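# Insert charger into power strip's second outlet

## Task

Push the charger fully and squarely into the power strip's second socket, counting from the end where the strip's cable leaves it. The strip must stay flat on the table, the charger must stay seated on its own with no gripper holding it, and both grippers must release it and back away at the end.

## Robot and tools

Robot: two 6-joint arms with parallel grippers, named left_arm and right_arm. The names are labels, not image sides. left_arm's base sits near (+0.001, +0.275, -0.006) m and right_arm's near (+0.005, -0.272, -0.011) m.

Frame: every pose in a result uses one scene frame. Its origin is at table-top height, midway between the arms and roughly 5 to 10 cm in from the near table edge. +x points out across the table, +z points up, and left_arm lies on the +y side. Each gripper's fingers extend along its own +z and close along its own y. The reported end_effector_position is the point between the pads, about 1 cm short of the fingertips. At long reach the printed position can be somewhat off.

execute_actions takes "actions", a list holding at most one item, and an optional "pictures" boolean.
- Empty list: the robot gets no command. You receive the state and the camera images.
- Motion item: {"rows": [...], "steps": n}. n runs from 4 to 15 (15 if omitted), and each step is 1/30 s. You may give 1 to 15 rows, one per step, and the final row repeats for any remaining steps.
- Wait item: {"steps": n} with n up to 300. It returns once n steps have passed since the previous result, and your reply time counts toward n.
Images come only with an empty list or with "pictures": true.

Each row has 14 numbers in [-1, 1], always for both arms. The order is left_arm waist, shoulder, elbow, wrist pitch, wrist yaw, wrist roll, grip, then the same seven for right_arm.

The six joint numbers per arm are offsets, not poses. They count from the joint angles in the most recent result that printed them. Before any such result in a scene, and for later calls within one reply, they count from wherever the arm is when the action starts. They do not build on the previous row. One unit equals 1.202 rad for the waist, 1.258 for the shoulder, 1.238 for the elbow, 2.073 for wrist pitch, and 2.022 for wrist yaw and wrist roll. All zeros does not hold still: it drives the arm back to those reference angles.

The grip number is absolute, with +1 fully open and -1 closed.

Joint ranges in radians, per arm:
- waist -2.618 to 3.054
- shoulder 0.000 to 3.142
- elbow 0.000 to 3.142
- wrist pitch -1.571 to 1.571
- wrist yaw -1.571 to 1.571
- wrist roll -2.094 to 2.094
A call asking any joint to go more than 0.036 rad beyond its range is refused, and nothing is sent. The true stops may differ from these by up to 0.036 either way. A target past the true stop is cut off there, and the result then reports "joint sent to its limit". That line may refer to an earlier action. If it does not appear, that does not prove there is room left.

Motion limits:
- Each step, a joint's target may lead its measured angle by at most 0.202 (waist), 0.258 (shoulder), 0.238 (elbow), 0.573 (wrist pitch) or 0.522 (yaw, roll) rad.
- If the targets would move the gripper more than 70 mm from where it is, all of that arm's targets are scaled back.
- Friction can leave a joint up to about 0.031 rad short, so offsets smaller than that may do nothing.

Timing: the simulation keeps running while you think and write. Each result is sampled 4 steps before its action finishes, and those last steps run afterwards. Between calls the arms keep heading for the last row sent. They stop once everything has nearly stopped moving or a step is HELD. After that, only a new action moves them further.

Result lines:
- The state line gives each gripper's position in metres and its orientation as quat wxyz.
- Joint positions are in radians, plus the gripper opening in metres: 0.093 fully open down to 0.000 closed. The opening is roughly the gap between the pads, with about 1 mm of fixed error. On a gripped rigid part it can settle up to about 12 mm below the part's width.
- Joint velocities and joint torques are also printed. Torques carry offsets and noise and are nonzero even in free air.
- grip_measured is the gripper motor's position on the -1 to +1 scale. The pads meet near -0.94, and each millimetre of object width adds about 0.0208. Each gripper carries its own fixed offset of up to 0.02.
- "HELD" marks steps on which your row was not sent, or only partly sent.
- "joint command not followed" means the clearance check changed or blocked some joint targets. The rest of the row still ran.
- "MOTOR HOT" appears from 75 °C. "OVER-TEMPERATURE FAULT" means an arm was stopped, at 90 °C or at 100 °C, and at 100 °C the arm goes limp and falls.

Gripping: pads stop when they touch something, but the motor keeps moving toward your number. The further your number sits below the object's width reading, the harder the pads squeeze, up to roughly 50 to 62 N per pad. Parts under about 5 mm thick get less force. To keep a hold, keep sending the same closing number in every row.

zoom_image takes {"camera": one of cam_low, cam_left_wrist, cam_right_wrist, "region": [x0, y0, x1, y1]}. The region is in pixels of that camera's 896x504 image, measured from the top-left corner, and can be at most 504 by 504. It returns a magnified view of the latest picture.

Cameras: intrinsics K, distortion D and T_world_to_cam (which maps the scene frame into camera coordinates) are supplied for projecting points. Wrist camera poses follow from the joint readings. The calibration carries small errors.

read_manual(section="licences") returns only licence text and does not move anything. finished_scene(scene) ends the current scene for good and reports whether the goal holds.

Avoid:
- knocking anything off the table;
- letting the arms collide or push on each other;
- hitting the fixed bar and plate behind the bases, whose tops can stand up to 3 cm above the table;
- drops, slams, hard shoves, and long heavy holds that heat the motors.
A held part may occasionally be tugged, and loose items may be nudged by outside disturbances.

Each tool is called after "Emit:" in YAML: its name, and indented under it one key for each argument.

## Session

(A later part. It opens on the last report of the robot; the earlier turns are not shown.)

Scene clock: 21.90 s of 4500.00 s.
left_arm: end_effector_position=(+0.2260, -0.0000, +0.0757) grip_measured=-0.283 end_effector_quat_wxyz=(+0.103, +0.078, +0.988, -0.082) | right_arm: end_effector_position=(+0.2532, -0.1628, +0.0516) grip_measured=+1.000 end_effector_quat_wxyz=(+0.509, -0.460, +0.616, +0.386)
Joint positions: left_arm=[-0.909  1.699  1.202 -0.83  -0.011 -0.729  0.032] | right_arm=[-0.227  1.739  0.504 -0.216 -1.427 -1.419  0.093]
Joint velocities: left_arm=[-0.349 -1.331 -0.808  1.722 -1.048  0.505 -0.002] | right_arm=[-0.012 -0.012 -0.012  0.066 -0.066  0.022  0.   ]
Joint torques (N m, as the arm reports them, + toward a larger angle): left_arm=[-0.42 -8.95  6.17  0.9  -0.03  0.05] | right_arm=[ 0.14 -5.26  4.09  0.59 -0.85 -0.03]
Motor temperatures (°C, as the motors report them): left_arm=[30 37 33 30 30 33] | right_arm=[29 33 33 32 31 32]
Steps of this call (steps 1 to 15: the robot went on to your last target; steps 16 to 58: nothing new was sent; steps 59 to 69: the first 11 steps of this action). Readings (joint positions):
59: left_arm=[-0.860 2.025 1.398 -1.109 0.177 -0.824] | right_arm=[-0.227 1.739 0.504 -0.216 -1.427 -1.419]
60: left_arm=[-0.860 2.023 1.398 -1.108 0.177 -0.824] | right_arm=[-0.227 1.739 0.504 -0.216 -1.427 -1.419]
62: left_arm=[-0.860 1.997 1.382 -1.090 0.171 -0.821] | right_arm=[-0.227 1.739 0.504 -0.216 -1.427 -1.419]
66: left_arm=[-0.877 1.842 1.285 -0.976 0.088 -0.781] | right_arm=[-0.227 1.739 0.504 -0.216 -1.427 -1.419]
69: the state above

Emit:
execute_actions:
  actions:
    - {"rows": [[-0.054,-0.138,-0.148,0.29,-0.176,0.095,-0.45,0,0,0,0,0,0,1],[-0.059,-0.132,-0.165,0.335,-0.188,0.105,-0.45,0,0,0,0,0,0,1],[-0.065,-0.122,-0.188,0.385,-0.202,0.117,-0.45,0,0,0,0,0,0,1],[-0.072,-0.108,-0.215,0.437,-0.217,0.13,-0.45,0,0,0,0,0,0,1],[-0.079,-0.091,-0.245,0.49,-0.232,0.143,-0.45,0,0,0,0,0,0,1],[-0.086,-0.072,-0.277,0.543,-0.247,0.156,-0.45,0,0,0,0,0,0,1],[-0.093,-0.052,-0.31,0.595,-0.262,0.169,-0.45,0,0,0,0,0,0,1],[-0.1,-0.032,-0.343,0.645,-0.277,0.182,-0.45,0,0,0,0,0,0,1],[-0.107,-0.012,-0.376,0.692,-0.292,0.195,-0.45,0,0,0,0,0,0,1],[-0.114,0.008,-0.409,0.735,-0.306,0.207,-0.45,0,0,0,0,0,0,1],[-0.121,0.028,-0.441,0.773,-0.319,0.219,-0.45,0,0,0,0,0,0,1],[-0.127,0.048,-0.472,0.805,-0.331,0.23,-0.45,0,0,0,0,0,0,1],[-0.132,0.066,-0.5,0.83,-0.342,0.24,-0.45,0,0,0,0,0,0,1],[-0.136,0.081,-0.524,0.848,-0.35,0.247,-0.45,0,0,0,0,0,0,1],[-0.1394,0.0928,-0.5426,0.8592,-0.3566,0.2524,-0.45,0,0,0,0,0,0,1]], "steps": 15}

Emit:
execute_actions:
  actions:
    - {"steps": 25}
  pictures: true

Scene clock: 22.80 s of 4500.00 s.
left_arm: end_effector_position=(+0.3006, -0.0462, +0.1083) grip_measured=-0.283 end_effector_quat_wxyz=(+0.527, +0.132, +0.829, -0.134) | right_arm: end_effector_position=(+0.2532, -0.1628, +0.0516) grip_measured=+1.000 end_effector_quat_wxyz=(+0.509, -0.460, +0.616, +0.386)
Joint positions: left_arm=[-1.032  1.676  0.75   0.401 -0.53  -0.391  0.032] | right_arm=[-0.227  1.739  0.504 -0.216 -1.427 -1.419  0.093]
Joint velocities: left_arm=[-0.242  0.896 -1.243  2.484 -0.799  0.637 -0.002] | right_arm=[-0.007 -0.007 -0.012 -0.037 -0.037  0.022  0.   ]
Joint torques (N m, as the arm reports them, + toward a larger angle): left_arm=[-0.34 -7.51  5.88  2.02 -0.22  0.06] | right_arm=[ 0.17 -5.22  4.06  0.59 -0.86 -0.02]
Motor temperatures (°C, as the motors report them): left_arm=[30 37 33 30 30 33] | right_arm=[29 33 33 32 31 32]
Steps of this call (steps 1 to 4: the last 4 steps of your previous action; steps 5 to 16: the robot went on to your last target; steps 17 to 27: the first 11 steps of this action). Readings (joint positions):
17: left_arm=[-0.962 1.527 1.048 -0.330 -0.329 -0.561] | right_arm=[-0.227 1.739 0.504 -0.216 -1.427 -1.419]
18: left_arm=[-0.963 1.527 1.039 -0.302 -0.338 -0.555] | right_arm=[-0.227 1.739 0.504 -0.216 -1.427 -1.419]
20: left_arm=[-0.971 1.529 1.002 -0.199 -0.368 -0.533] | right_arm=[-0.227 1.739 0.504 -0.216 -1.427 -1.419]
24: left_arm=[-1.004 1.588 0.875 0.133 -0.456 -0.459] | right_arm=[-0.227 1.739 0.504 -0.216 -1.427 -1.419]
27: the state above

Scene clock: 23.63 s of 4500.00 s.
left_arm: end_effector_position=(+0.2951, -0.0204, +0.0903) grip_measured=-0.283 end_effector_quat_wxyz=(+0.616, +0.122, +0.773, -0.090) | right_arm: end_effector_position=(+0.2532, -0.1628, +0.0516) grip_measured=+1.000 end_effector_quat_wxyz=(+0.509, -0.460, +0.616, +0.386)
Joint positions: left_arm=[-1.074  1.806  0.548  0.918 -0.717 -0.228  0.032] | right_arm=[-0.227  1.739  0.504 -0.216 -1.427 -1.419  0.093]
Joint velocities: left_arm=[ 0.022 -0.002 -0.002 -0.007  0.022 -0.007 -0.002] | right_arm=[ 0.007 -0.002  0.027 -0.022 -0.051  0.007  0.   ]
Joint torques (N m, as the arm reports them, + toward a larger angle): left_arm=[-0.04 -6.81  4.23  2.48 -0.23  0.07] | right_arm=[ 0.15 -5.19  4.04  0.59 -0.85 -0.02]
Motor temperatures (°C, as the motors report them): left_arm=[30 37 33 31 30 33] | right_arm=[29 33 33 32 31 32]
Kept back: nothing.
Steps of this call (steps 1 to 4: the last 4 steps of your previous action; steps 5 to 25: the robot went on to your last target). Readings (joint positions):
1: left_arm=[-1.041 1.706 0.707 0.480 -0.555 -0.369] | right_arm=[-0.227 1.739 0.504 -0.216 -1.427 -1.419]
2: left_arm=[-1.049 1.736 0.666 0.553 -0.579 -0.346] | right_arm=[-0.227 1.739 0.504 -0.216 -1.427 -1.419]
4: left_arm=[-1.066 1.769 0.605 0.718 -0.627 -0.309] | right_arm=[-0.227 1.739 0.504 -0.216 -1.427 -1.419]
8: left_arm=[-1.074 1.798 0.555 0.856 -0.679 -0.262] | right_arm=[-0.227 1.739 0.504 -0.216 -1.427 -1.419]
25: the state above
camera_calibration (this result's frames):
cam_left_wrist: T_world_to_cam=[[-0.303888, -0.952664, -0.00908887, 0.0658739], [-0.586689, 0.194646, -0.786071, 0.287587], [0.750631, -0.233546, -0.618069, -0.085062], [0, 0, 0, 1]] pos_world=[0.252593, -0.013088, 0.174089]
cam_right_wrist: T_world_to_cam=[[0.962396, -0.271085, -0.0175019, -0.287332], [-0.171363, -0.555852, -0.813427, 0.0331627], [0.210779, 0.785839, -0.581403, 0.184388], [0, 0, 0, 1]] pos_world=[0.243345, -0.204357, 0.12915]

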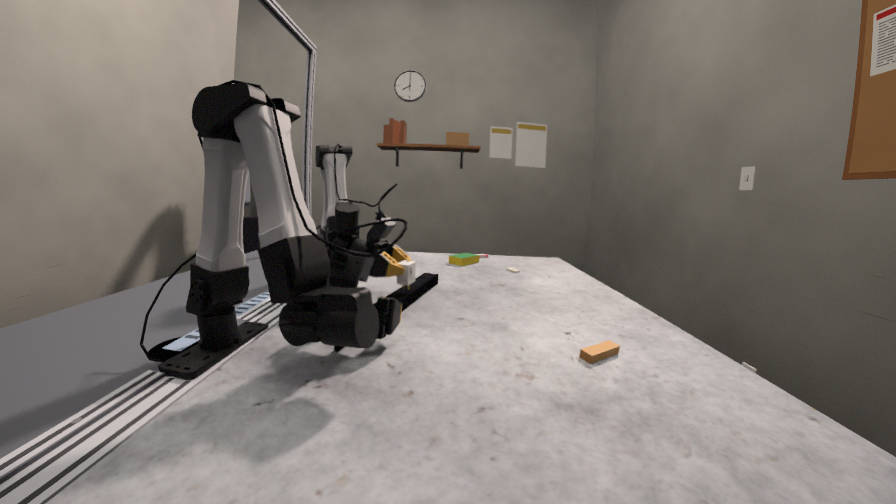

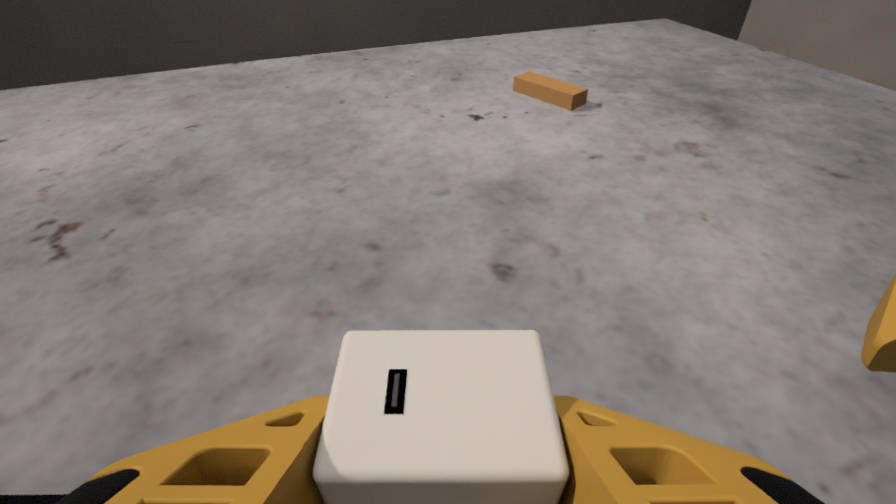

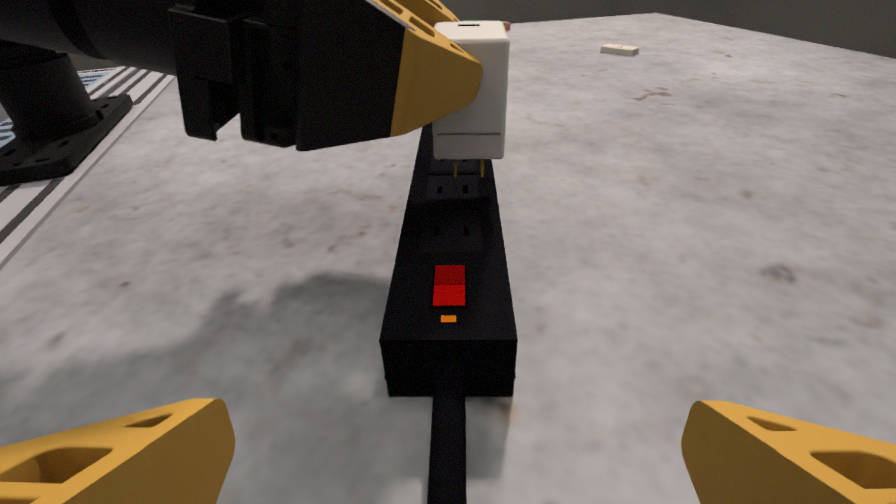

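Emit:
zoom_image:
  camera: "cam_right_wrist"
  region: [390, 10, 540, 250]

Emit:
zoom_image:
  camera: "cam_right_wrist"
  region: [415, 140, 515, 210]

Region (390, 10, 540, 250) of cam_right_wrist's 896x504 image, scaled by 2.100, with more detail than that image has; it fills the left 315 columns of this view, and the rest is white.

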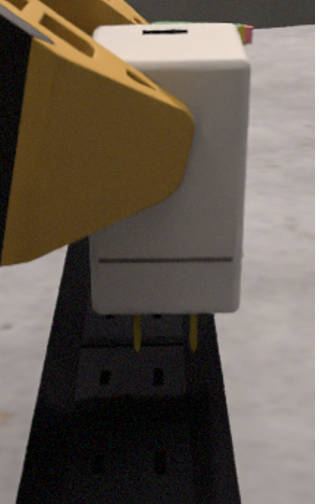

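Region (415, 140, 515, 210) of cam_right_wrist's 896x504 image, scaled by 5.040, with more detail than that image has; it fills the top 353 rows of this view, and the rest is white.

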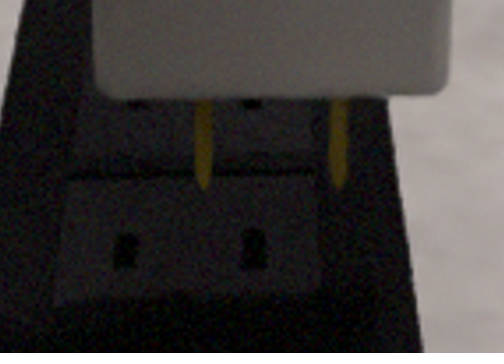

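Emit:
zoom_image:
  camera: "cam_low"
  region: [375, 245, 445, 305]

Region (375, 245, 445, 305) of cam_low's 896x504 image, scaled by 7.200, with more detail than that image has; it fills the top 432 rows of this view, and the rest is white.

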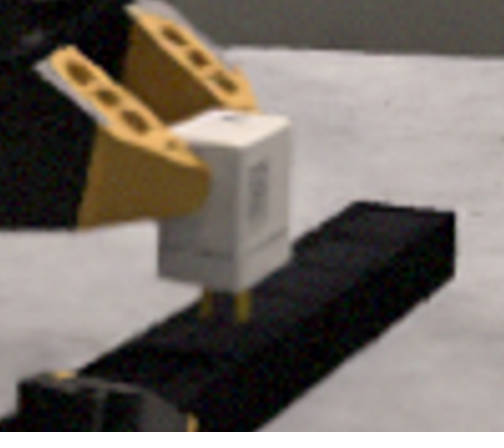

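Emit:
execute_actions:
  actions:
    - {"rows": [[-0.004,0.002,-0.008,0.012,-0.005,-0.002,-0.45,0,0,0,0,0,0,1],[-0.008,0.004,-0.015,0.02,-0.008,-0.004,-0.45,0,0,0,0,0,0,1],[-0.011,0.006,-0.02,0.026,-0.011,-0.005,-0.45,0,0,0,0,0,0,1],[-0.013,0.008,-0.025,0.031,-0.013,-0.006,-0.45,0,0,0,0,0,0,1],[-0.015,0.009,-0.029,0.035,-0.015,-0.007,-0.45,0,0,0,0,0,0,1],[-0.017,0.01,-0.033,0.038,-0.017,-0.008,-0.45,0,0,0,0,0,0,1],[-0.019,0.011,-0.037,0.041,-0.019,-0.008,-0.45,0,0,0,0,0,0,1],[-0.021,0.012,-0.04,0.043,-0.02,-0.009,-0.45,0,0,0,0,0,0,1],[-0.022,0.013,-0.043,0.044,-0.021,-0.009,-0.45,0,0,0,0,0,0,1],[-0.0233,0.0139,-0.0449,0.0446,-0.0217,-0.0091,-0.45,0,0,0,0,0,0,1]], "steps": 15}

Emit:
execute_actions:
  actions:
    - {"steps": 12}
  pictures: true

Scene clock: 28.33 s of 4500.00 s.
left_arm: end_effector_position=(+0.2879, -0.0165, +0.0887) grip_measured=-0.283 end_effector_quat_wxyz=(+0.621, +0.117, +0.769, -0.093) | right_arm: end_effector_position=(+0.2532, -0.1628, +0.0516) grip_measured=+1.000 end_effector_quat_wxyz=(+0.509, -0.460, +0.616, +0.386)
Joint positions: left_arm=[-1.092  1.806  0.514  0.965 -0.739 -0.235  0.032] | right_arm=[-0.227  1.739  0.504 -0.216 -1.427 -1.419  0.093]
Joint velocities: left_arm=[-0.027  0.007 -0.09   0.066 -0.081  0.007  0.001] | right_arm=[-0.002 -0.002  0.012 -0.007 -0.051  0.007  0.   ]
Joint torques (N m, as the arm reports them, + toward a larger angle): left_arm=[-0.48 -5.86  4.1   2.46 -0.18 -0.12] | right_arm=[ 0.15 -5.26  4.04  0.59 -0.86 -0.02]
Motor temperatures (°C, as the motors report them): left_arm=[30 37 33 32 30 33] | right_arm=[29 34 33 32 31 32]
Steps of this call (steps 1 to 30: the robot went on to your last target; steps 31 to 90: nothing new was sent; then 1.33 s passed at rest; steps 91 to 101: the first 11 steps of this action). Readings (joint positions):
91: left_arm=[-1.074 1.806 0.548 0.920 -0.718 -0.227] | right_arm=[-0.227 1.739 0.504 -0.216 -1.427 -1.419]
92: left_arm=[-1.074 1.806 0.548 0.920 -0.718 -0.227] | right_arm=[-0.227 1.739 0.504 -0.216 -1.427 -1.419]
94: left_arm=[-1.075 1.806 0.547 0.928 -0.721 -0.228] | right_arm=[-0.227 1.739 0.504 -0.216 -1.427 -1.419]
98: left_arm=[-1.085 1.806 0.527 0.955 -0.732 -0.233] | right_arm=[-0.227 1.739 0.504 -0.216 -1.427 -1.419]
101: the state above

Scene clock: 28.73 s of 4500.00 s.
left_arm: end_effector_position=(+0.2880, -0.0157, +0.0907) grip_measured=-0.283 end_effector_quat_wxyz=(+0.625, +0.112, +0.767, -0.095) | right_arm: end_effector_position=(+0.2532, -0.1628, +0.0516) grip_measured=+1.000 end_effector_quat_wxyz=(+0.509, -0.460, +0.616, +0.386)
Joint positions: left_arm=[-1.093  1.806  0.511  0.978 -0.746 -0.238  0.032] | right_arm=[-0.227  1.739  0.504 -0.216 -1.427 -1.419  0.093]
Joint velocities: left_arm=[-0.002  0.002 -0.002 -0.022 -0.081 -0.007  0.   ] | right_arm=[-0.017 -0.012 -0.017 -0.007 -0.081 -0.022  0.   ]
Joint torques (N m, as the arm reports them, + toward a larger angle): left_arm=[-0.46 -6.01  3.95  2.43 -0.12 -0.1 ] | right_arm=[ 0.14 -5.25  4.04  0.6  -0.85 -0.03]
Motor temperatures (°C, as the motors report them): left_arm=[30 37 33 32 30 33] | right_arm=[29 34 33 32 31 32]
Kept back: nothing.
Steps of this call (steps 1 to 4: the last 4 steps of your previous action; steps 5 to 12: the robot went on to your last target). Readings (joint positions):
1: left_arm=[-1.093 1.806 0.512 0.966 -0.740 -0.236] | right_arm=[-0.227 1.739 0.504 -0.216 -1.427 -1.419]
2: left_arm=[-1.093 1.806 0.511 0.968 -0.741 -0.236] | right_arm=[-0.227 1.739 0.504 -0.216 -1.427 -1.419]
4: left_arm=[-1.093 1.806 0.511 0.971 -0.744 -0.237] | right_arm=[-0.227 1.739 0.504 -0.216 -1.427 -1.419]
8: left_arm=[-1.093 1.806 0.511 0.976 -0.745 -0.237] | right_arm=[-0.227 1.739 0.504 -0.216 -1.427 -1.419]
12: the state above
camera_calibration (this result's frames):
cam_left_wrist: T_world_to_cam=[[-0.294117, -0.955724, 0.00929283, 0.0636272], [-0.575286, 0.169259, -0.800248, 0.28044], [0.763244, -0.240713, -0.599597, -0.08378], [0, 0, 0, 1]] pos_world=[0.243992, -0.00682394, 0.173596]
cam_right_wrist: T_world_to_cam=[[0.962396, -0.271085, -0.0175019, -0.287332], [-0.171363, -0.555852, -0.813427, 0.0331627], [0.210779, 0.785839, -0.581403, 0.184388], [0, 0, 0, 1]] pos_world=[0.243345, -0.204357, 0.12915]

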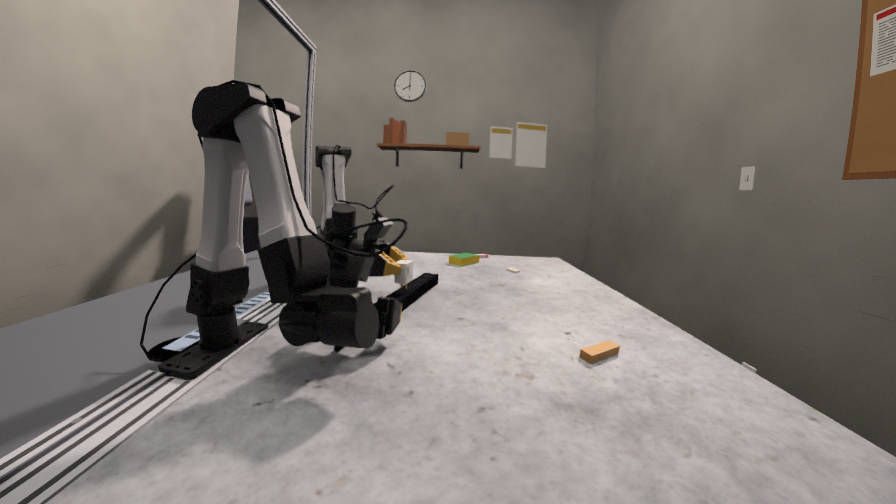

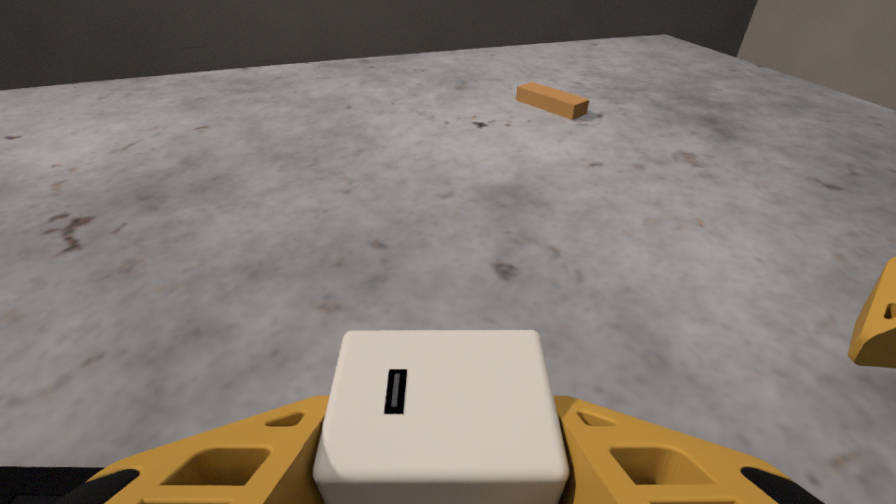

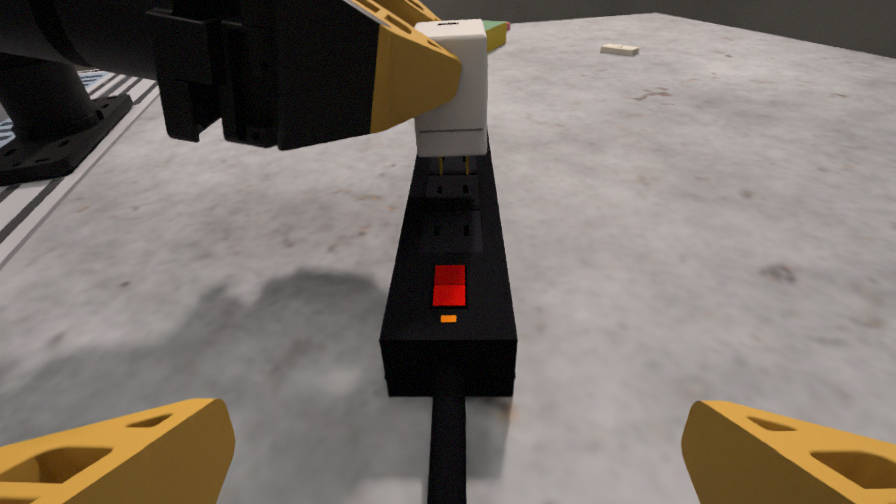

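Emit:
zoom_image:
  camera: "cam_right_wrist"
  region: [405, 140, 505, 210]

Emit:
zoom_image:
  camera: "cam_right_wrist"
  region: [380, 10, 530, 200]

Region (405, 140, 505, 210) of cam_right_wrist's 896x504 image, scaled by 5.040, with more detail than that image has; it fills the top 353 rows of this view, and the rest is white.

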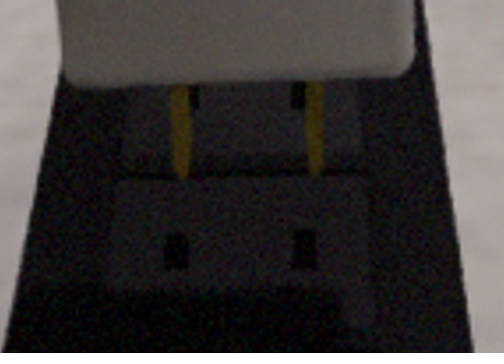

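Region (380, 10, 530, 200) of cam_right_wrist's 896x504 image, scaled by 2.653, with more detail than that image has; it fills the left 398 columns of this view, and the rest is white.

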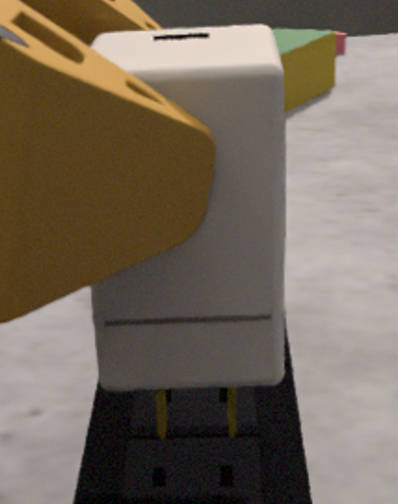

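Emit:
zoom_image:
  camera: "cam_right_wrist"
  region: [370, 150, 530, 410]

Region (370, 150, 530, 410) of cam_right_wrist's 896x504 image, scaled by 1.938, with more detail than that image has; it fills the left 310 columns of this view, and the rest is white.

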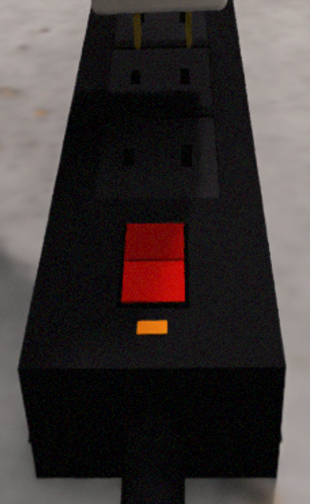

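Emit:
zoom_image:
  camera: "cam_left_wrist"
  region: [0, 430, 160, 504]

Emit:
zoom_image:
  camera: "cam_left_wrist"
  region: [300, 310, 600, 504]

Region (0, 430, 160, 504) of cam_left_wrist's 896x504 image, scaled by 3.150, with more detail than that image has; it fills the top 233 rows of this view, and the rest is white.

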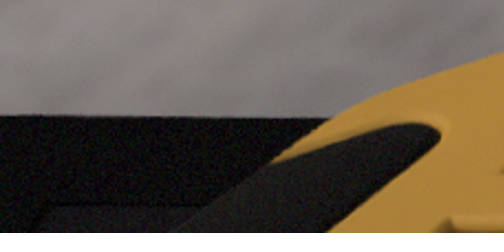

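Region (300, 310, 600, 504) of cam_left_wrist's 896x504 image, scaled by 1.680, with more detail than that image has; it fills the top 326 rows of this view, and the rest is white.

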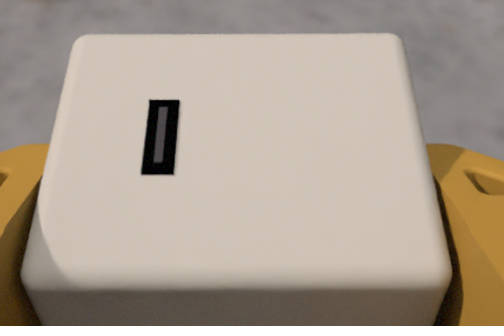

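Emit:
execute_actions:
  actions:
    - {"rows": [[0,0.004,0.006,0.008,0,-0.004,-0.45,0,0,0,0,0,0,1],[0,0.004,0.012,0.004,0,-0.006,-0.45,0,0,0,0,0,0,1],[0,0.004,0.016,0.001,0,-0.008,-0.45,0,0,0,0,0,0,1],[0,0.004,0.019,-0.002,0,-0.01,-0.45,0,0,0,0,0,0,1],[0,0.004,0.021,-0.004,0,-0.011,-0.45,0,0,0,0,0,0,1],[0,0.004,0.023,-0.006,0,-0.012,-0.45,0,0,0,0,0,0,1],[0,0.004,0.024,-0.008,0,-0.013,-0.45,0,0,0,0,0,0,1],[0,0.004,0.025,-0.01,0,-0.014,-0.45,0,0,0,0,0,0,1],[0,0.004,0.026,-0.012,0,-0.015,-0.45,0,0,0,0,0,0,1],[0,0.004,0.0267,-0.013,0,-0.0151,-0.45,0,0,0,0,0,0,1]], "steps": 15}

Emit:
execute_actions:
  actions:
    - {"steps": 12}
  pictures: true

Scene clock: 37.00 s of 4500.00 s.
left_arm: end_effector_position=(+0.2873, -0.0141, +0.0856) grip_measured=-0.283 end_effector_quat_wxyz=(+0.618, +0.112, +0.773, -0.091) | right_arm: end_effector_position=(+0.2532, -0.1628, +0.0516) grip_measured=+1.000 end_effector_quat_wxyz=(+0.509, -0.460, +0.616, +0.386)
Joint positions: left_arm=[-1.093  1.806  0.511  0.951 -0.747 -0.254  0.032] | right_arm=[-0.227  1.739  0.504 -0.216 -1.427 -1.419  0.093]
Joint velocities: left_arm=[-0.012  0.007  0.002 -0.037 -0.037 -0.007  0.001] | right_arm=[-0.012 -0.002 -0.012 -0.007 -0.051 -0.022  0.   ]
Joint torques (N m, as the arm reports them, + toward a larger angle): left_arm=[ 0.13 -6.96  8.98  2.18 -0.08 -0.11] | right_arm=[ 0.1  -5.22  4.08  0.59 -0.85 -0.03]
Motor temperatures (°C, as the motors report them): left_arm=[30 37 33 34 30 33] | right_arm=[29 34 33 32 31 32]
Steps of this call (steps 1 to 30: the robot went on to your last target; steps 31 to 90: nothing new was sent; then 4.90 s passed at rest; steps 91 to 101: the first 11 steps of this action). Readings (joint positions):
91: left_arm=[-1.093 1.806 0.511 0.979 -0.747 -0.238] | right_arm=[-0.227 1.739 0.504 -0.216 -1.427 -1.419]
92: left_arm=[-1.093 1.806 0.511 0.979 -0.747 -0.238] | right_arm=[-0.227 1.739 0.504 -0.216 -1.427 -1.419]
94: left_arm=[-1.093 1.806 0.511 0.975 -0.747 -0.241] | right_arm=[-0.227 1.739 0.504 -0.216 -1.427 -1.419]
98: left_arm=[-1.093 1.806 0.511 0.961 -0.747 -0.249] | right_arm=[-0.227 1.739 0.504 -0.216 -1.427 -1.419]
101: the state above

Scene clock: 37.40 s of 4500.00 s.
left_arm: end_effector_position=(+0.2870, -0.0134, +0.0835) grip_measured=-0.283 end_effector_quat_wxyz=(+0.615, +0.112, +0.776, -0.089) | right_arm: end_effector_position=(+0.2532, -0.1628, +0.0516) grip_measured=+1.000 end_effector_quat_wxyz=(+0.509, -0.460, +0.616, +0.386)
Joint positions: left_arm=[-1.093  1.806  0.511  0.94  -0.747 -0.259  0.032] | right_arm=[-0.227  1.739  0.504 -0.216 -1.427 -1.419  0.093]
Joint velocities: left_arm=[-0.022  0.002 -0.007 -0.066  0.037 -0.066 -0.   ] | right_arm=[-0.012  0.007 -0.002  0.037  0.037  0.007  0.   ]
Joint torques (N m, as the arm reports them, + toward a larger angle): left_arm=[ 0.12 -6.97  8.93  2.21 -0.09 -0.1 ] | right_arm=[ 0.13 -5.23  4.05  0.58 -0.85 -0.02]
Motor temperatures (°C, as the motors report them): left_arm=[30 37 34 34 30 33] | right_arm=[29 34 33 32 31 32]
Kept back: nothing.
Steps of this call (steps 1 to 4: the last 4 steps of your previous action; steps 5 to 12: the robot went on to your last target). Readings (joint positions):
1: left_arm=[-1.093 1.806 0.511 0.948 -0.747 -0.255] | right_arm=[-0.227 1.739 0.504 -0.216 -1.427 -1.419]
2: left_arm=[-1.093 1.806 0.511 0.946 -0.747 -0.256] | right_arm=[-0.227 1.739 0.504 -0.216 -1.427 -1.419]
4: left_arm=[-1.093 1.806 0.511 0.943 -0.747 -0.257] | right_arm=[-0.227 1.739 0.504 -0.216 -1.427 -1.419]
8: left_arm=[-1.093 1.806 0.511 0.940 -0.747 -0.259] | right_arm=[-0.227 1.739 0.504 -0.216 -1.427 -1.419]
12: the state above
camera_calibration (this result's frames):
cam_left_wrist: T_world_to_cam=[[-0.28786, -0.957667, 0.00306028, 0.0643511], [-0.595619, 0.17653, -0.78363, 0.278297], [0.749917, -0.227399, -0.62122, -0.0809916], [0, 0, 0, 1]] pos_world=[0.24502, -0.00591814, 0.167571]
cam_right_wrist: T_world_to_cam=[[0.962396, -0.271085, -0.0175019, -0.287332], [-0.171363, -0.555852, -0.813427, 0.0331627], [0.210779, 0.785839, -0.581403, 0.184388], [0, 0, 0, 1]] pos_world=[0.243345, -0.204357, 0.12915]

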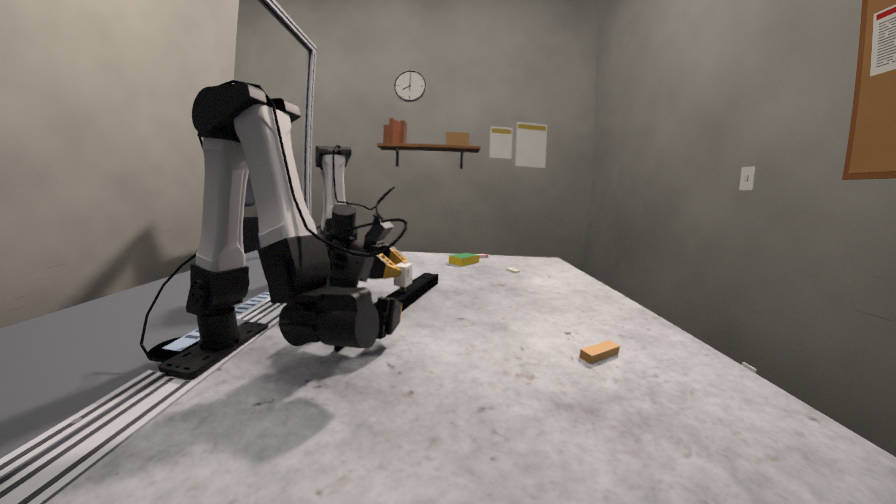

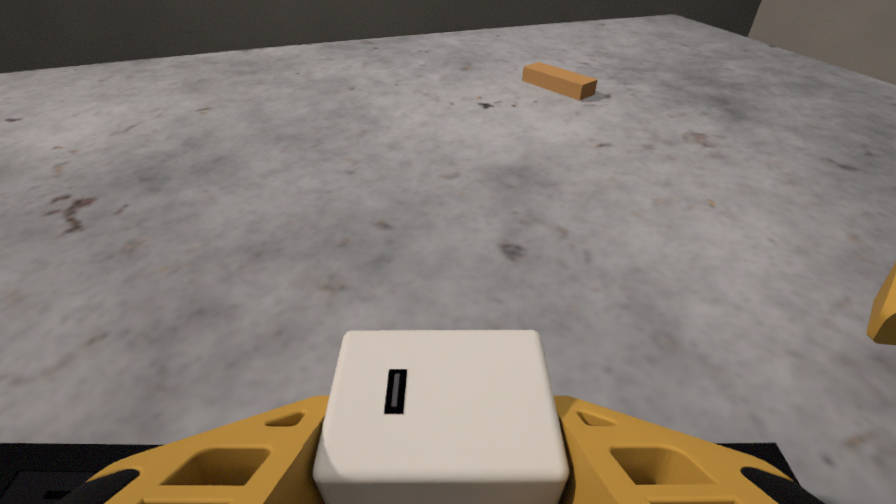

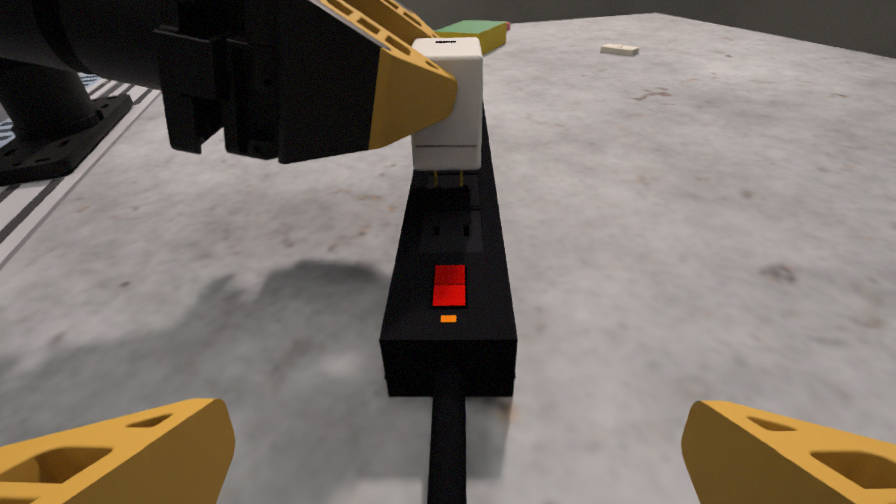

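Emit:
zoom_image:
  camera: "cam_right_wrist"
  region: [405, 140, 505, 210]

Emit:
zoom_image:
  camera: "cam_right_wrist"
  region: [425, 160, 485, 205]

Region (405, 140, 505, 210) of cam_right_wrist's 896x504 image, scaled by 5.040, with more detail than that image has; it fills the top 353 rows of this view, and the rest is white.

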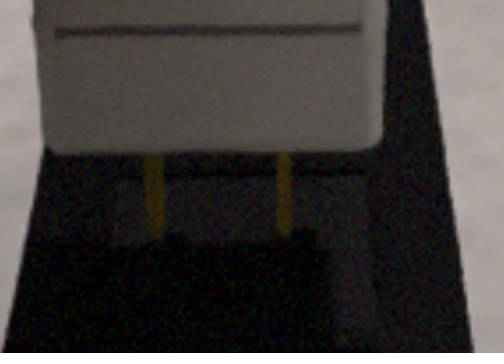

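Region (425, 160, 485, 205) of cam_right_wrist's 896x504 image, scaled by 8.400, with more detail than that image has; it fills the top 378 rows of this view, and the rest is white.

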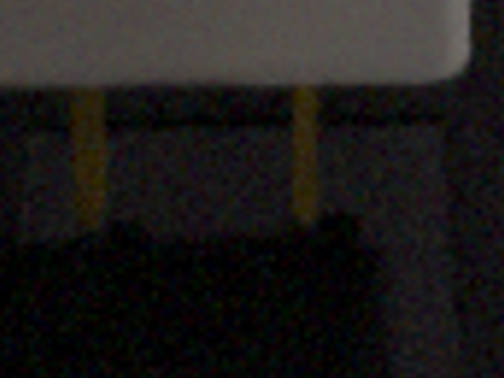

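Emit:
execute_actions:
  actions:
    - {"rows": [[0,0.004,0.027,0.008,0,0,-0.45,0,0,0,0,0,0,1],[0,0.004,0.028,0.0096,0,0,-0.45,0,0,0,0,0,0,1],[0,0.004,0.029,0.0096,0,0,-0.45,0,0,0,0,0,0,1],[0,0.004,0.03,0.0096,0,0,-0.45,0,0,0,0,0,0,1],[0,0.004,0.031,0.0096,0,0,-0.45,0,0,0,0,0,0,1],[0,0.004,0.032,0.0096,0,0,-0.45,0,0,0,0,0,0,1],[0,0.004,0.033,0.0096,0,0,-0.45,0,0,0,0,0,0,1],[0,0.004,0.0335,0.0096,0,0,-0.45,0,0,0,0,0,0,1]], "steps": 15}

Scene clock: 38.83 s of 4500.00 s.
left_arm: end_effector_position=(+0.2870, -0.0134, +0.0834) grip_measured=-0.283 end_effector_quat_wxyz=(+0.615, +0.112, +0.776, -0.089) | right_arm: end_effector_position=(+0.2532, -0.1628, +0.0516) grip_measured=+1.000 end_effector_quat_wxyz=(+0.509, -0.460, +0.616, +0.386)
Joint positions: left_arm=[-1.093  1.806  0.511  0.939 -0.747 -0.259  0.032] | right_arm=[-0.227  1.739  0.504 -0.216 -1.427 -1.419  0.093]
Joint velocities: left_arm=[-0.002 -0.012  0.007  0.007  0.007 -0.022 -0.   ] | right_arm=[ 0.012 -0.027 -0.017 -0.125  0.037 -0.007  0.   ]
Joint torques (N m, as the arm reports them, + toward a larger angle): left_arm=[ 0.16 -6.94  9.78  2.28 -0.09 -0.03] | right_arm=[ 0.14 -5.22  4.09  0.59 -0.85 -0.03]
Motor temperatures (°C, as the motors report them): left_arm=[30 37 34 34 30 33] | right_arm=[29 34 33 32 31 32]
Steps of this call (steps 1 to 30: the robot went on to your last target; steps 31 to 32: nothing new was sent; steps 33 to 43: the first 11 steps of this action). Readings (joint positions):
33: left_arm=[-1.093 1.806 0.511 0.939 -0.747 -0.259] | right_arm=[-0.227 1.739 0.504 -0.216 -1.427 -1.419]
34: left_arm=[-1.093 1.806 0.511 0.939 -0.747 -0.259] | right_arm=[-0.227 1.739 0.504 -0.216 -1.427 -1.419]
36: left_arm=[-1.093 1.806 0.511 0.939 -0.747 -0.259] | right_arm=[-0.227 1.739 0.504 -0.216 -1.427 -1.419]
40: left_arm=[-1.093 1.806 0.511 0.939 -0.747 -0.259] | right_arm=[-0.227 1.739 0.504 -0.216 -1.427 -1.419]
43: the state above

Emit:
execute_actions:
  actions:
    - {"rows": [[0,0.004,0.042,0.0096,0,0,-0.45,0,0,0,0,0,0,1],[0,0.004,0.042,0.0096,0,0,-0.45,0,0,0,0,0,0,1],[0,0.004,0.03,0.0096,0,0,-0.45,0,0,0,0,0,0,1]], "steps": 12}

Scene clock: 39.40 s of 4500.00 s.
left_arm: end_effector_position=(+0.2888, -0.0169, +0.0877) grip_measured=-0.283 end_effector_quat_wxyz=(+0.618, +0.109, +0.773, -0.094) | right_arm: end_effector_position=(+0.2532, -0.1628, +0.0516) grip_measured=+1.000 end_effector_quat_wxyz=(+0.509, -0.460, +0.616, +0.386)
Joint positions: left_arm=[-1.093  1.806  0.525  0.939 -0.747 -0.259  0.032] | right_arm=[-0.227  1.739  0.504 -0.216 -1.427 -1.419  0.093]
Joint velocities: left_arm=[ 0.007 -0.012 -0.007  0.081  0.022  0.095  0.   ] | right_arm=[-0.007  0.002 -0.007 -0.007 -0.007 -0.051  0.   ]
Joint torques (N m, as the arm reports them, + toward a larger angle): left_arm=[ 0.23 -7.15  8.13  2.28 -0.11 -0.04] | right_arm=[ 0.15 -5.26  4.05  0.6  -0.85 -0.03]
Motor temperatures (°C, as the motors report them): left_arm=[30 37 34 34 30 33] | right_arm=[29 35 33 32 31 32]
Steps of this call (steps 1 to 4: the last 4 steps of your previous action; steps 5 to 9: the robot went on to your last target; steps 10 to 17: the first 8 steps of this action). Readings (joint positions):
10: left_arm=[-1.093 1.806 0.514 0.937 -0.747 -0.259] | right_arm=[-0.227 1.739 0.504 -0.216 -1.427 -1.419]
11: left_arm=[-1.093 1.806 0.519 0.935 -0.747 -0.259] | right_arm=[-0.227 1.739 0.504 -0.216 -1.427 -1.419]
13: left_arm=[-1.093 1.806 0.525 0.939 -0.747 -0.259] | right_arm=[-0.227 1.739 0.504 -0.216 -1.427 -1.419]
17: the state above

Emit:
execute_actions:
  actions:
    - {"rows": [[0,0.004,0.005,0.0096,0,0,-0.45,0,0,0,0,0,0,1],[0,0.004,-0.008,0.0096,0,0,-0.45,0,0,0,0,0,0,1],[0,0.004,-0.015,0.0096,0,0,-0.45,0,0,0,0,0,0,1],[0,0.004,-0.018,0.0096,0,0,-0.45,0,0,0,0,0,0,1],[0,0.004,-0.0205,0.0096,0,0,-0.45,0,0,0,0,0,0,1]], "steps": 15}

Scene clock: 40.27 s of 4500.00 s.
left_arm: end_effector_position=(+0.2888, -0.0169, +0.0877) grip_measured=-0.283 end_effector_quat_wxyz=(+0.618, +0.109, +0.773, -0.094) | right_arm: end_effector_position=(+0.2532, -0.1628, +0.0516) grip_measured=+1.000 end_effector_quat_wxyz=(+0.509, -0.460, +0.616, +0.386)
Joint positions: left_arm=[-1.093  1.806  0.525  0.939 -0.747 -0.259  0.032] | right_arm=[-0.227  1.739  0.504 -0.216 -1.427 -1.419  0.093]
Joint velocities: left_arm=[ 0.002  0.022 -0.002  0.066  0.007 -0.007 -0.001] | right_arm=[ 0.002  0.002 -0.017 -0.007 -0.007  0.022  0.   ]
Joint torques (N m, as the arm reports them, + toward a larger angle): left_arm=[ 0.15 -7.05  3.33  2.29 -0.09 -0.04] | right_arm=[ 0.12 -5.22  4.09  0.59 -0.85 -0.02]
Motor temperatures (°C, as the motors report them): left_arm=[30 37 34 34 30 33] | right_arm=[29 35 33 32 31 32]
Steps of this call (steps 1 to 4: the last 4 steps of your previous action; steps 5 to 15: the robot went on to your last target; steps 16 to 26: the first 11 steps of this action). Readings (joint positions):
16: left_arm=[-1.093 1.806 0.525 0.939 -0.747 -0.259] | right_arm=[-0.227 1.739 0.504 -0.216 -1.427 -1.419]
17: left_arm=[-1.093 1.806 0.525 0.939 -0.747 -0.259] | right_arm=[-0.227 1.739 0.504 -0.216 -1.427 -1.419]
19: left_arm=[-1.093 1.806 0.525 0.939 -0.747 -0.259] | right_arm=[-0.227 1.739 0.504 -0.216 -1.427 -1.419]
23: left_arm=[-1.093 1.806 0.525 0.939 -0.747 -0.259] | right_arm=[-0.227 1.739 0.504 -0.216 -1.427 -1.419]
26: the state above

Emit:
execute_actions:
  actions:
    - {"rows": [[0,0.004,-0.027,0.0096,0,0,-0.45,0,0,0,0,0,0,1],[0,0.004,-0.0195,0.0096,0,0,-0.45,0,0,0,0,0,0,1]], "steps": 12}

Scene clock: 40.77 s of 4500.00 s.
left_arm: end_effector_position=(+0.2880, -0.0154, +0.0858) grip_measured=-0.283 end_effector_quat_wxyz=(+0.616, +0.111, +0.774, -0.092) | right_arm: end_effector_position=(+0.2532, -0.1628, +0.0516) grip_measured=+1.000 end_effector_quat_wxyz=(+0.509, -0.460, +0.616, +0.386)
Joint positions: left_arm=[-1.093  1.806  0.519  0.939 -0.747 -0.259  0.032] | right_arm=[-0.227  1.739  0.504 -0.216 -1.427 -1.419  0.093]
Joint velocities: left_arm=[-0.002  0.002 -0.012 -0.095 -0.007  0.066  0.001] | right_arm=[ 0.002  0.012  0.002  0.007 -0.022 -0.007  0.   ]
Joint torques (N m, as the arm reports them, + toward a larger angle): left_arm=[ 0.16 -7.04  4.13  2.33 -0.09 -0.03] | right_arm=[ 0.13 -5.2   4.07  0.59 -0.85 -0.03]
Motor temperatures (°C, as the motors report them): left_arm=[30 37 34 34 30 33] | right_arm=[29 35 33 32 31 32]
Steps of this call (steps 1 to 4: the last 4 steps of your previous action; steps 5 to 7: the robot went on to your last target; steps 8 to 15: the first 8 steps of this action). Readings (joint positions):
8: left_arm=[-1.093 1.806 0.523 0.940 -0.747 -0.259] | right_arm=[-0.227 1.739 0.504 -0.216 -1.427 -1.419]
9: left_arm=[-1.093 1.806 0.521 0.940 -0.747 -0.259] | right_arm=[-0.227 1.739 0.504 -0.216 -1.427 -1.419]
11: left_arm=[-1.093 1.806 0.519 0.939 -0.747 -0.259] | right_arm=[-0.227 1.739 0.504 -0.216 -1.427 -1.419]
15: the state above

Emit:
execute_actions:
  actions:
    - {"rows": [[0,0.01,0,0.0096,0,0,-0.45,0,0,0,0,0,0,1],[0,0.0135,0,0.0096,0,0,-0.45,0,0,0,0,0,0,1],[0,0.021,0,0.0096,0,0,-0.45,0,0,0,0,0,0,1],[0,0.0135,0,0.0096,0,0,-0.45,0,0,0,0,0,0,1]], "steps": 14}
  pictures: true

Scene clock: 41.37 s of 4500.00 s.
left_arm: end_effector_position=(+0.2880, -0.0152, +0.0836) grip_measured=-0.283 end_effector_quat_wxyz=(+0.615, +0.112, +0.775, -0.090) | right_arm: end_effector_position=(+0.2532, -0.1628, +0.0516) grip_measured=+1.000 end_effector_quat_wxyz=(+0.509, -0.460, +0.616, +0.386)
Joint positions: left_arm=[-1.093  1.812  0.519  0.94  -0.747 -0.259  0.032] | right_arm=[-0.227  1.739  0.504 -0.216 -1.427 -1.419  0.093]
Joint velocities: left_arm=[-0.002 -0.002  0.007 -0.022 -0.007 -0.007  0.001] | right_arm=[-0.007 -0.017  0.007  0.037  0.022 -0.022  0.   ]
Joint torques (N m, as the arm reports them, + toward a larger angle): left_arm=[ 0.14 -6.55  5.74  2.27 -0.09 -0.03] | right_arm=[ 0.17 -5.23  4.08  0.59 -0.86 -0.03]
Motor temperatures (°C, as the motors report them): left_arm=[30 37 34 34 30 33] | right_arm=[29 35 33 32 31 32]
Steps of this call (steps 1 to 4: the last 4 steps of your previous action; steps 5 to 8: the robot went on to your last target; steps 9 to 18: the first 10 steps of this action). Readings (joint positions):
9: left_arm=[-1.093 1.806 0.519 0.939 -0.747 -0.259] | right_arm=[-0.227 1.739 0.504 -0.216 -1.427 -1.419]
10: left_arm=[-1.093 1.806 0.519 0.939 -0.747 -0.259] | right_arm=[-0.227 1.739 0.504 -0.216 -1.427 -1.419]
12: left_arm=[-1.093 1.810 0.519 0.940 -0.747 -0.259] | right_arm=[-0.227 1.739 0.504 -0.216 -1.427 -1.419]
16: left_arm=[-1.093 1.812 0.519 0.940 -0.747 -0.259] | right_arm=[-0.227 1.739 0.504 -0.216 -1.427 -1.419]
18: the state above
camera_calibration (this result's frames):
cam_left_wrist: T_world_to_cam=[[-0.288164, -0.95757, 0.00458627, 0.0628414], [-0.595164, 0.175348, -0.784241, 0.279157], [0.750161, -0.228719, -0.62044, -0.0822023], [0, 0, 0, 1]] pos_world=[0.245918, -0.00757575, 0.167637]
cam_right_wrist: T_world_to_cam=[[0.962396, -0.271085, -0.0175019, -0.287332], [-0.171363, -0.555852, -0.813427, 0.0331627], [0.210779, 0.785839, -0.581403, 0.184388], [0, 0, 0, 1]] pos_world=[0.243345, -0.204357, 0.12915]

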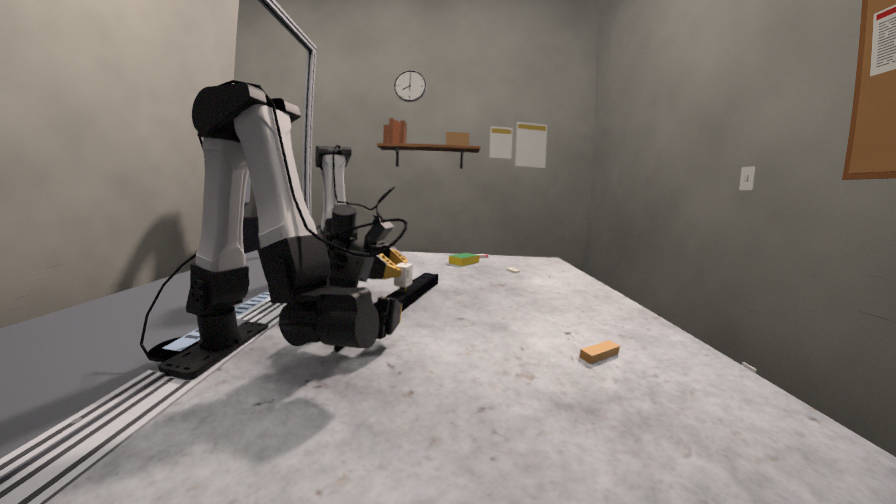

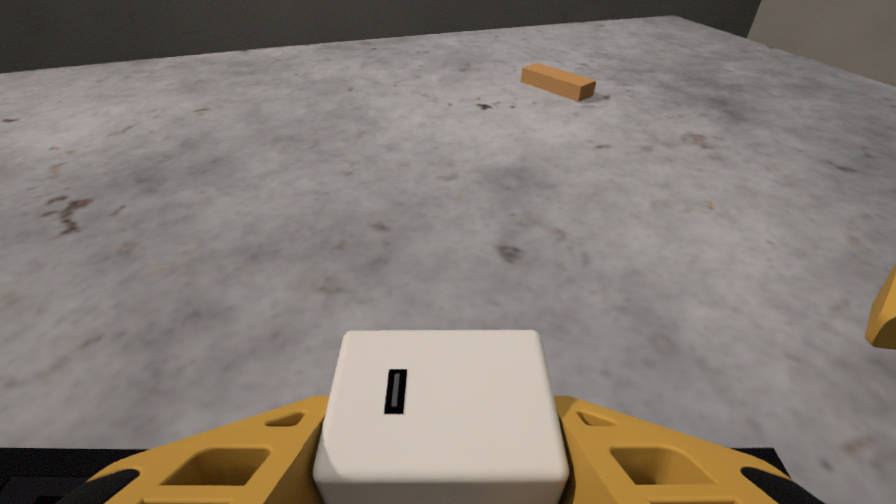

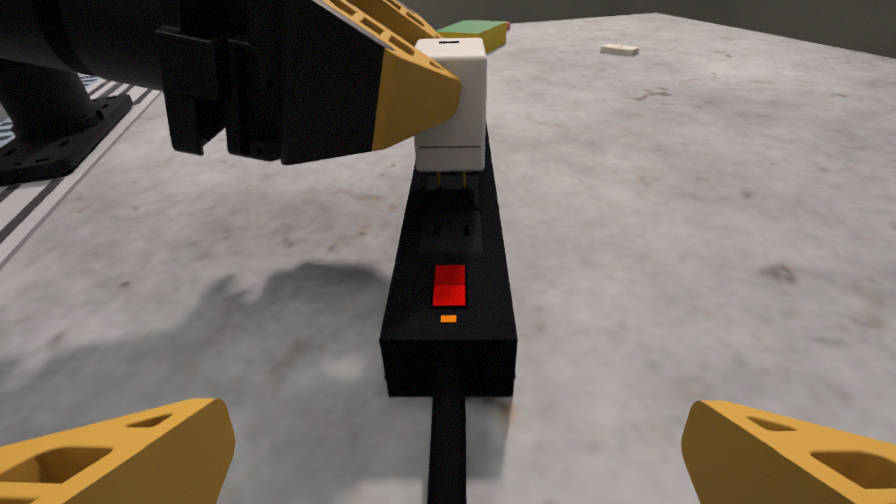

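Emit:
zoom_image:
  camera: "cam_right_wrist"
  region: [405, 140, 505, 210]

Region (405, 140, 505, 210) of cam_right_wrist's 896x504 image, scaled by 5.040, with more detail than that image has; it fills the top 353 rows of this view, and the rest is white.

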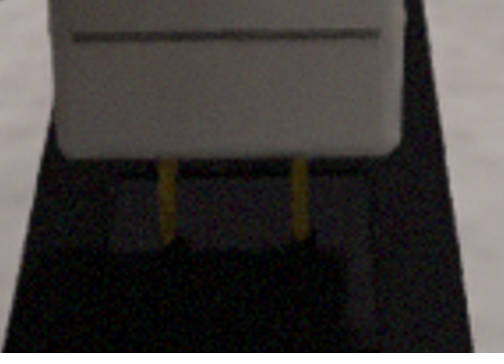

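Emit:
zoom_image:
  camera: "cam_left_wrist"
  region: [0, 430, 180, 504]

Emit:
zoom_image:
  camera: "cam_left_wrist"
  region: [700, 430, 880, 504]

Region (0, 430, 180, 504) of cam_left_wrist's 896x504 image, scaled by 2.800, with more detail than that image has; it fills the top 207 rows of this view, and the rest is white.

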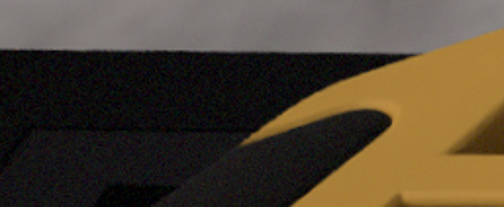

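Region (700, 430, 880, 504) of cam_left_wrist's 896x504 image, scaled by 2.800, with more detail than that image has; it fills the top 207 rows of this view, and the rest is white.

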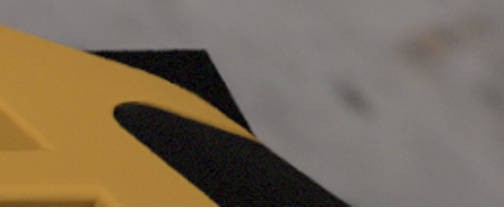

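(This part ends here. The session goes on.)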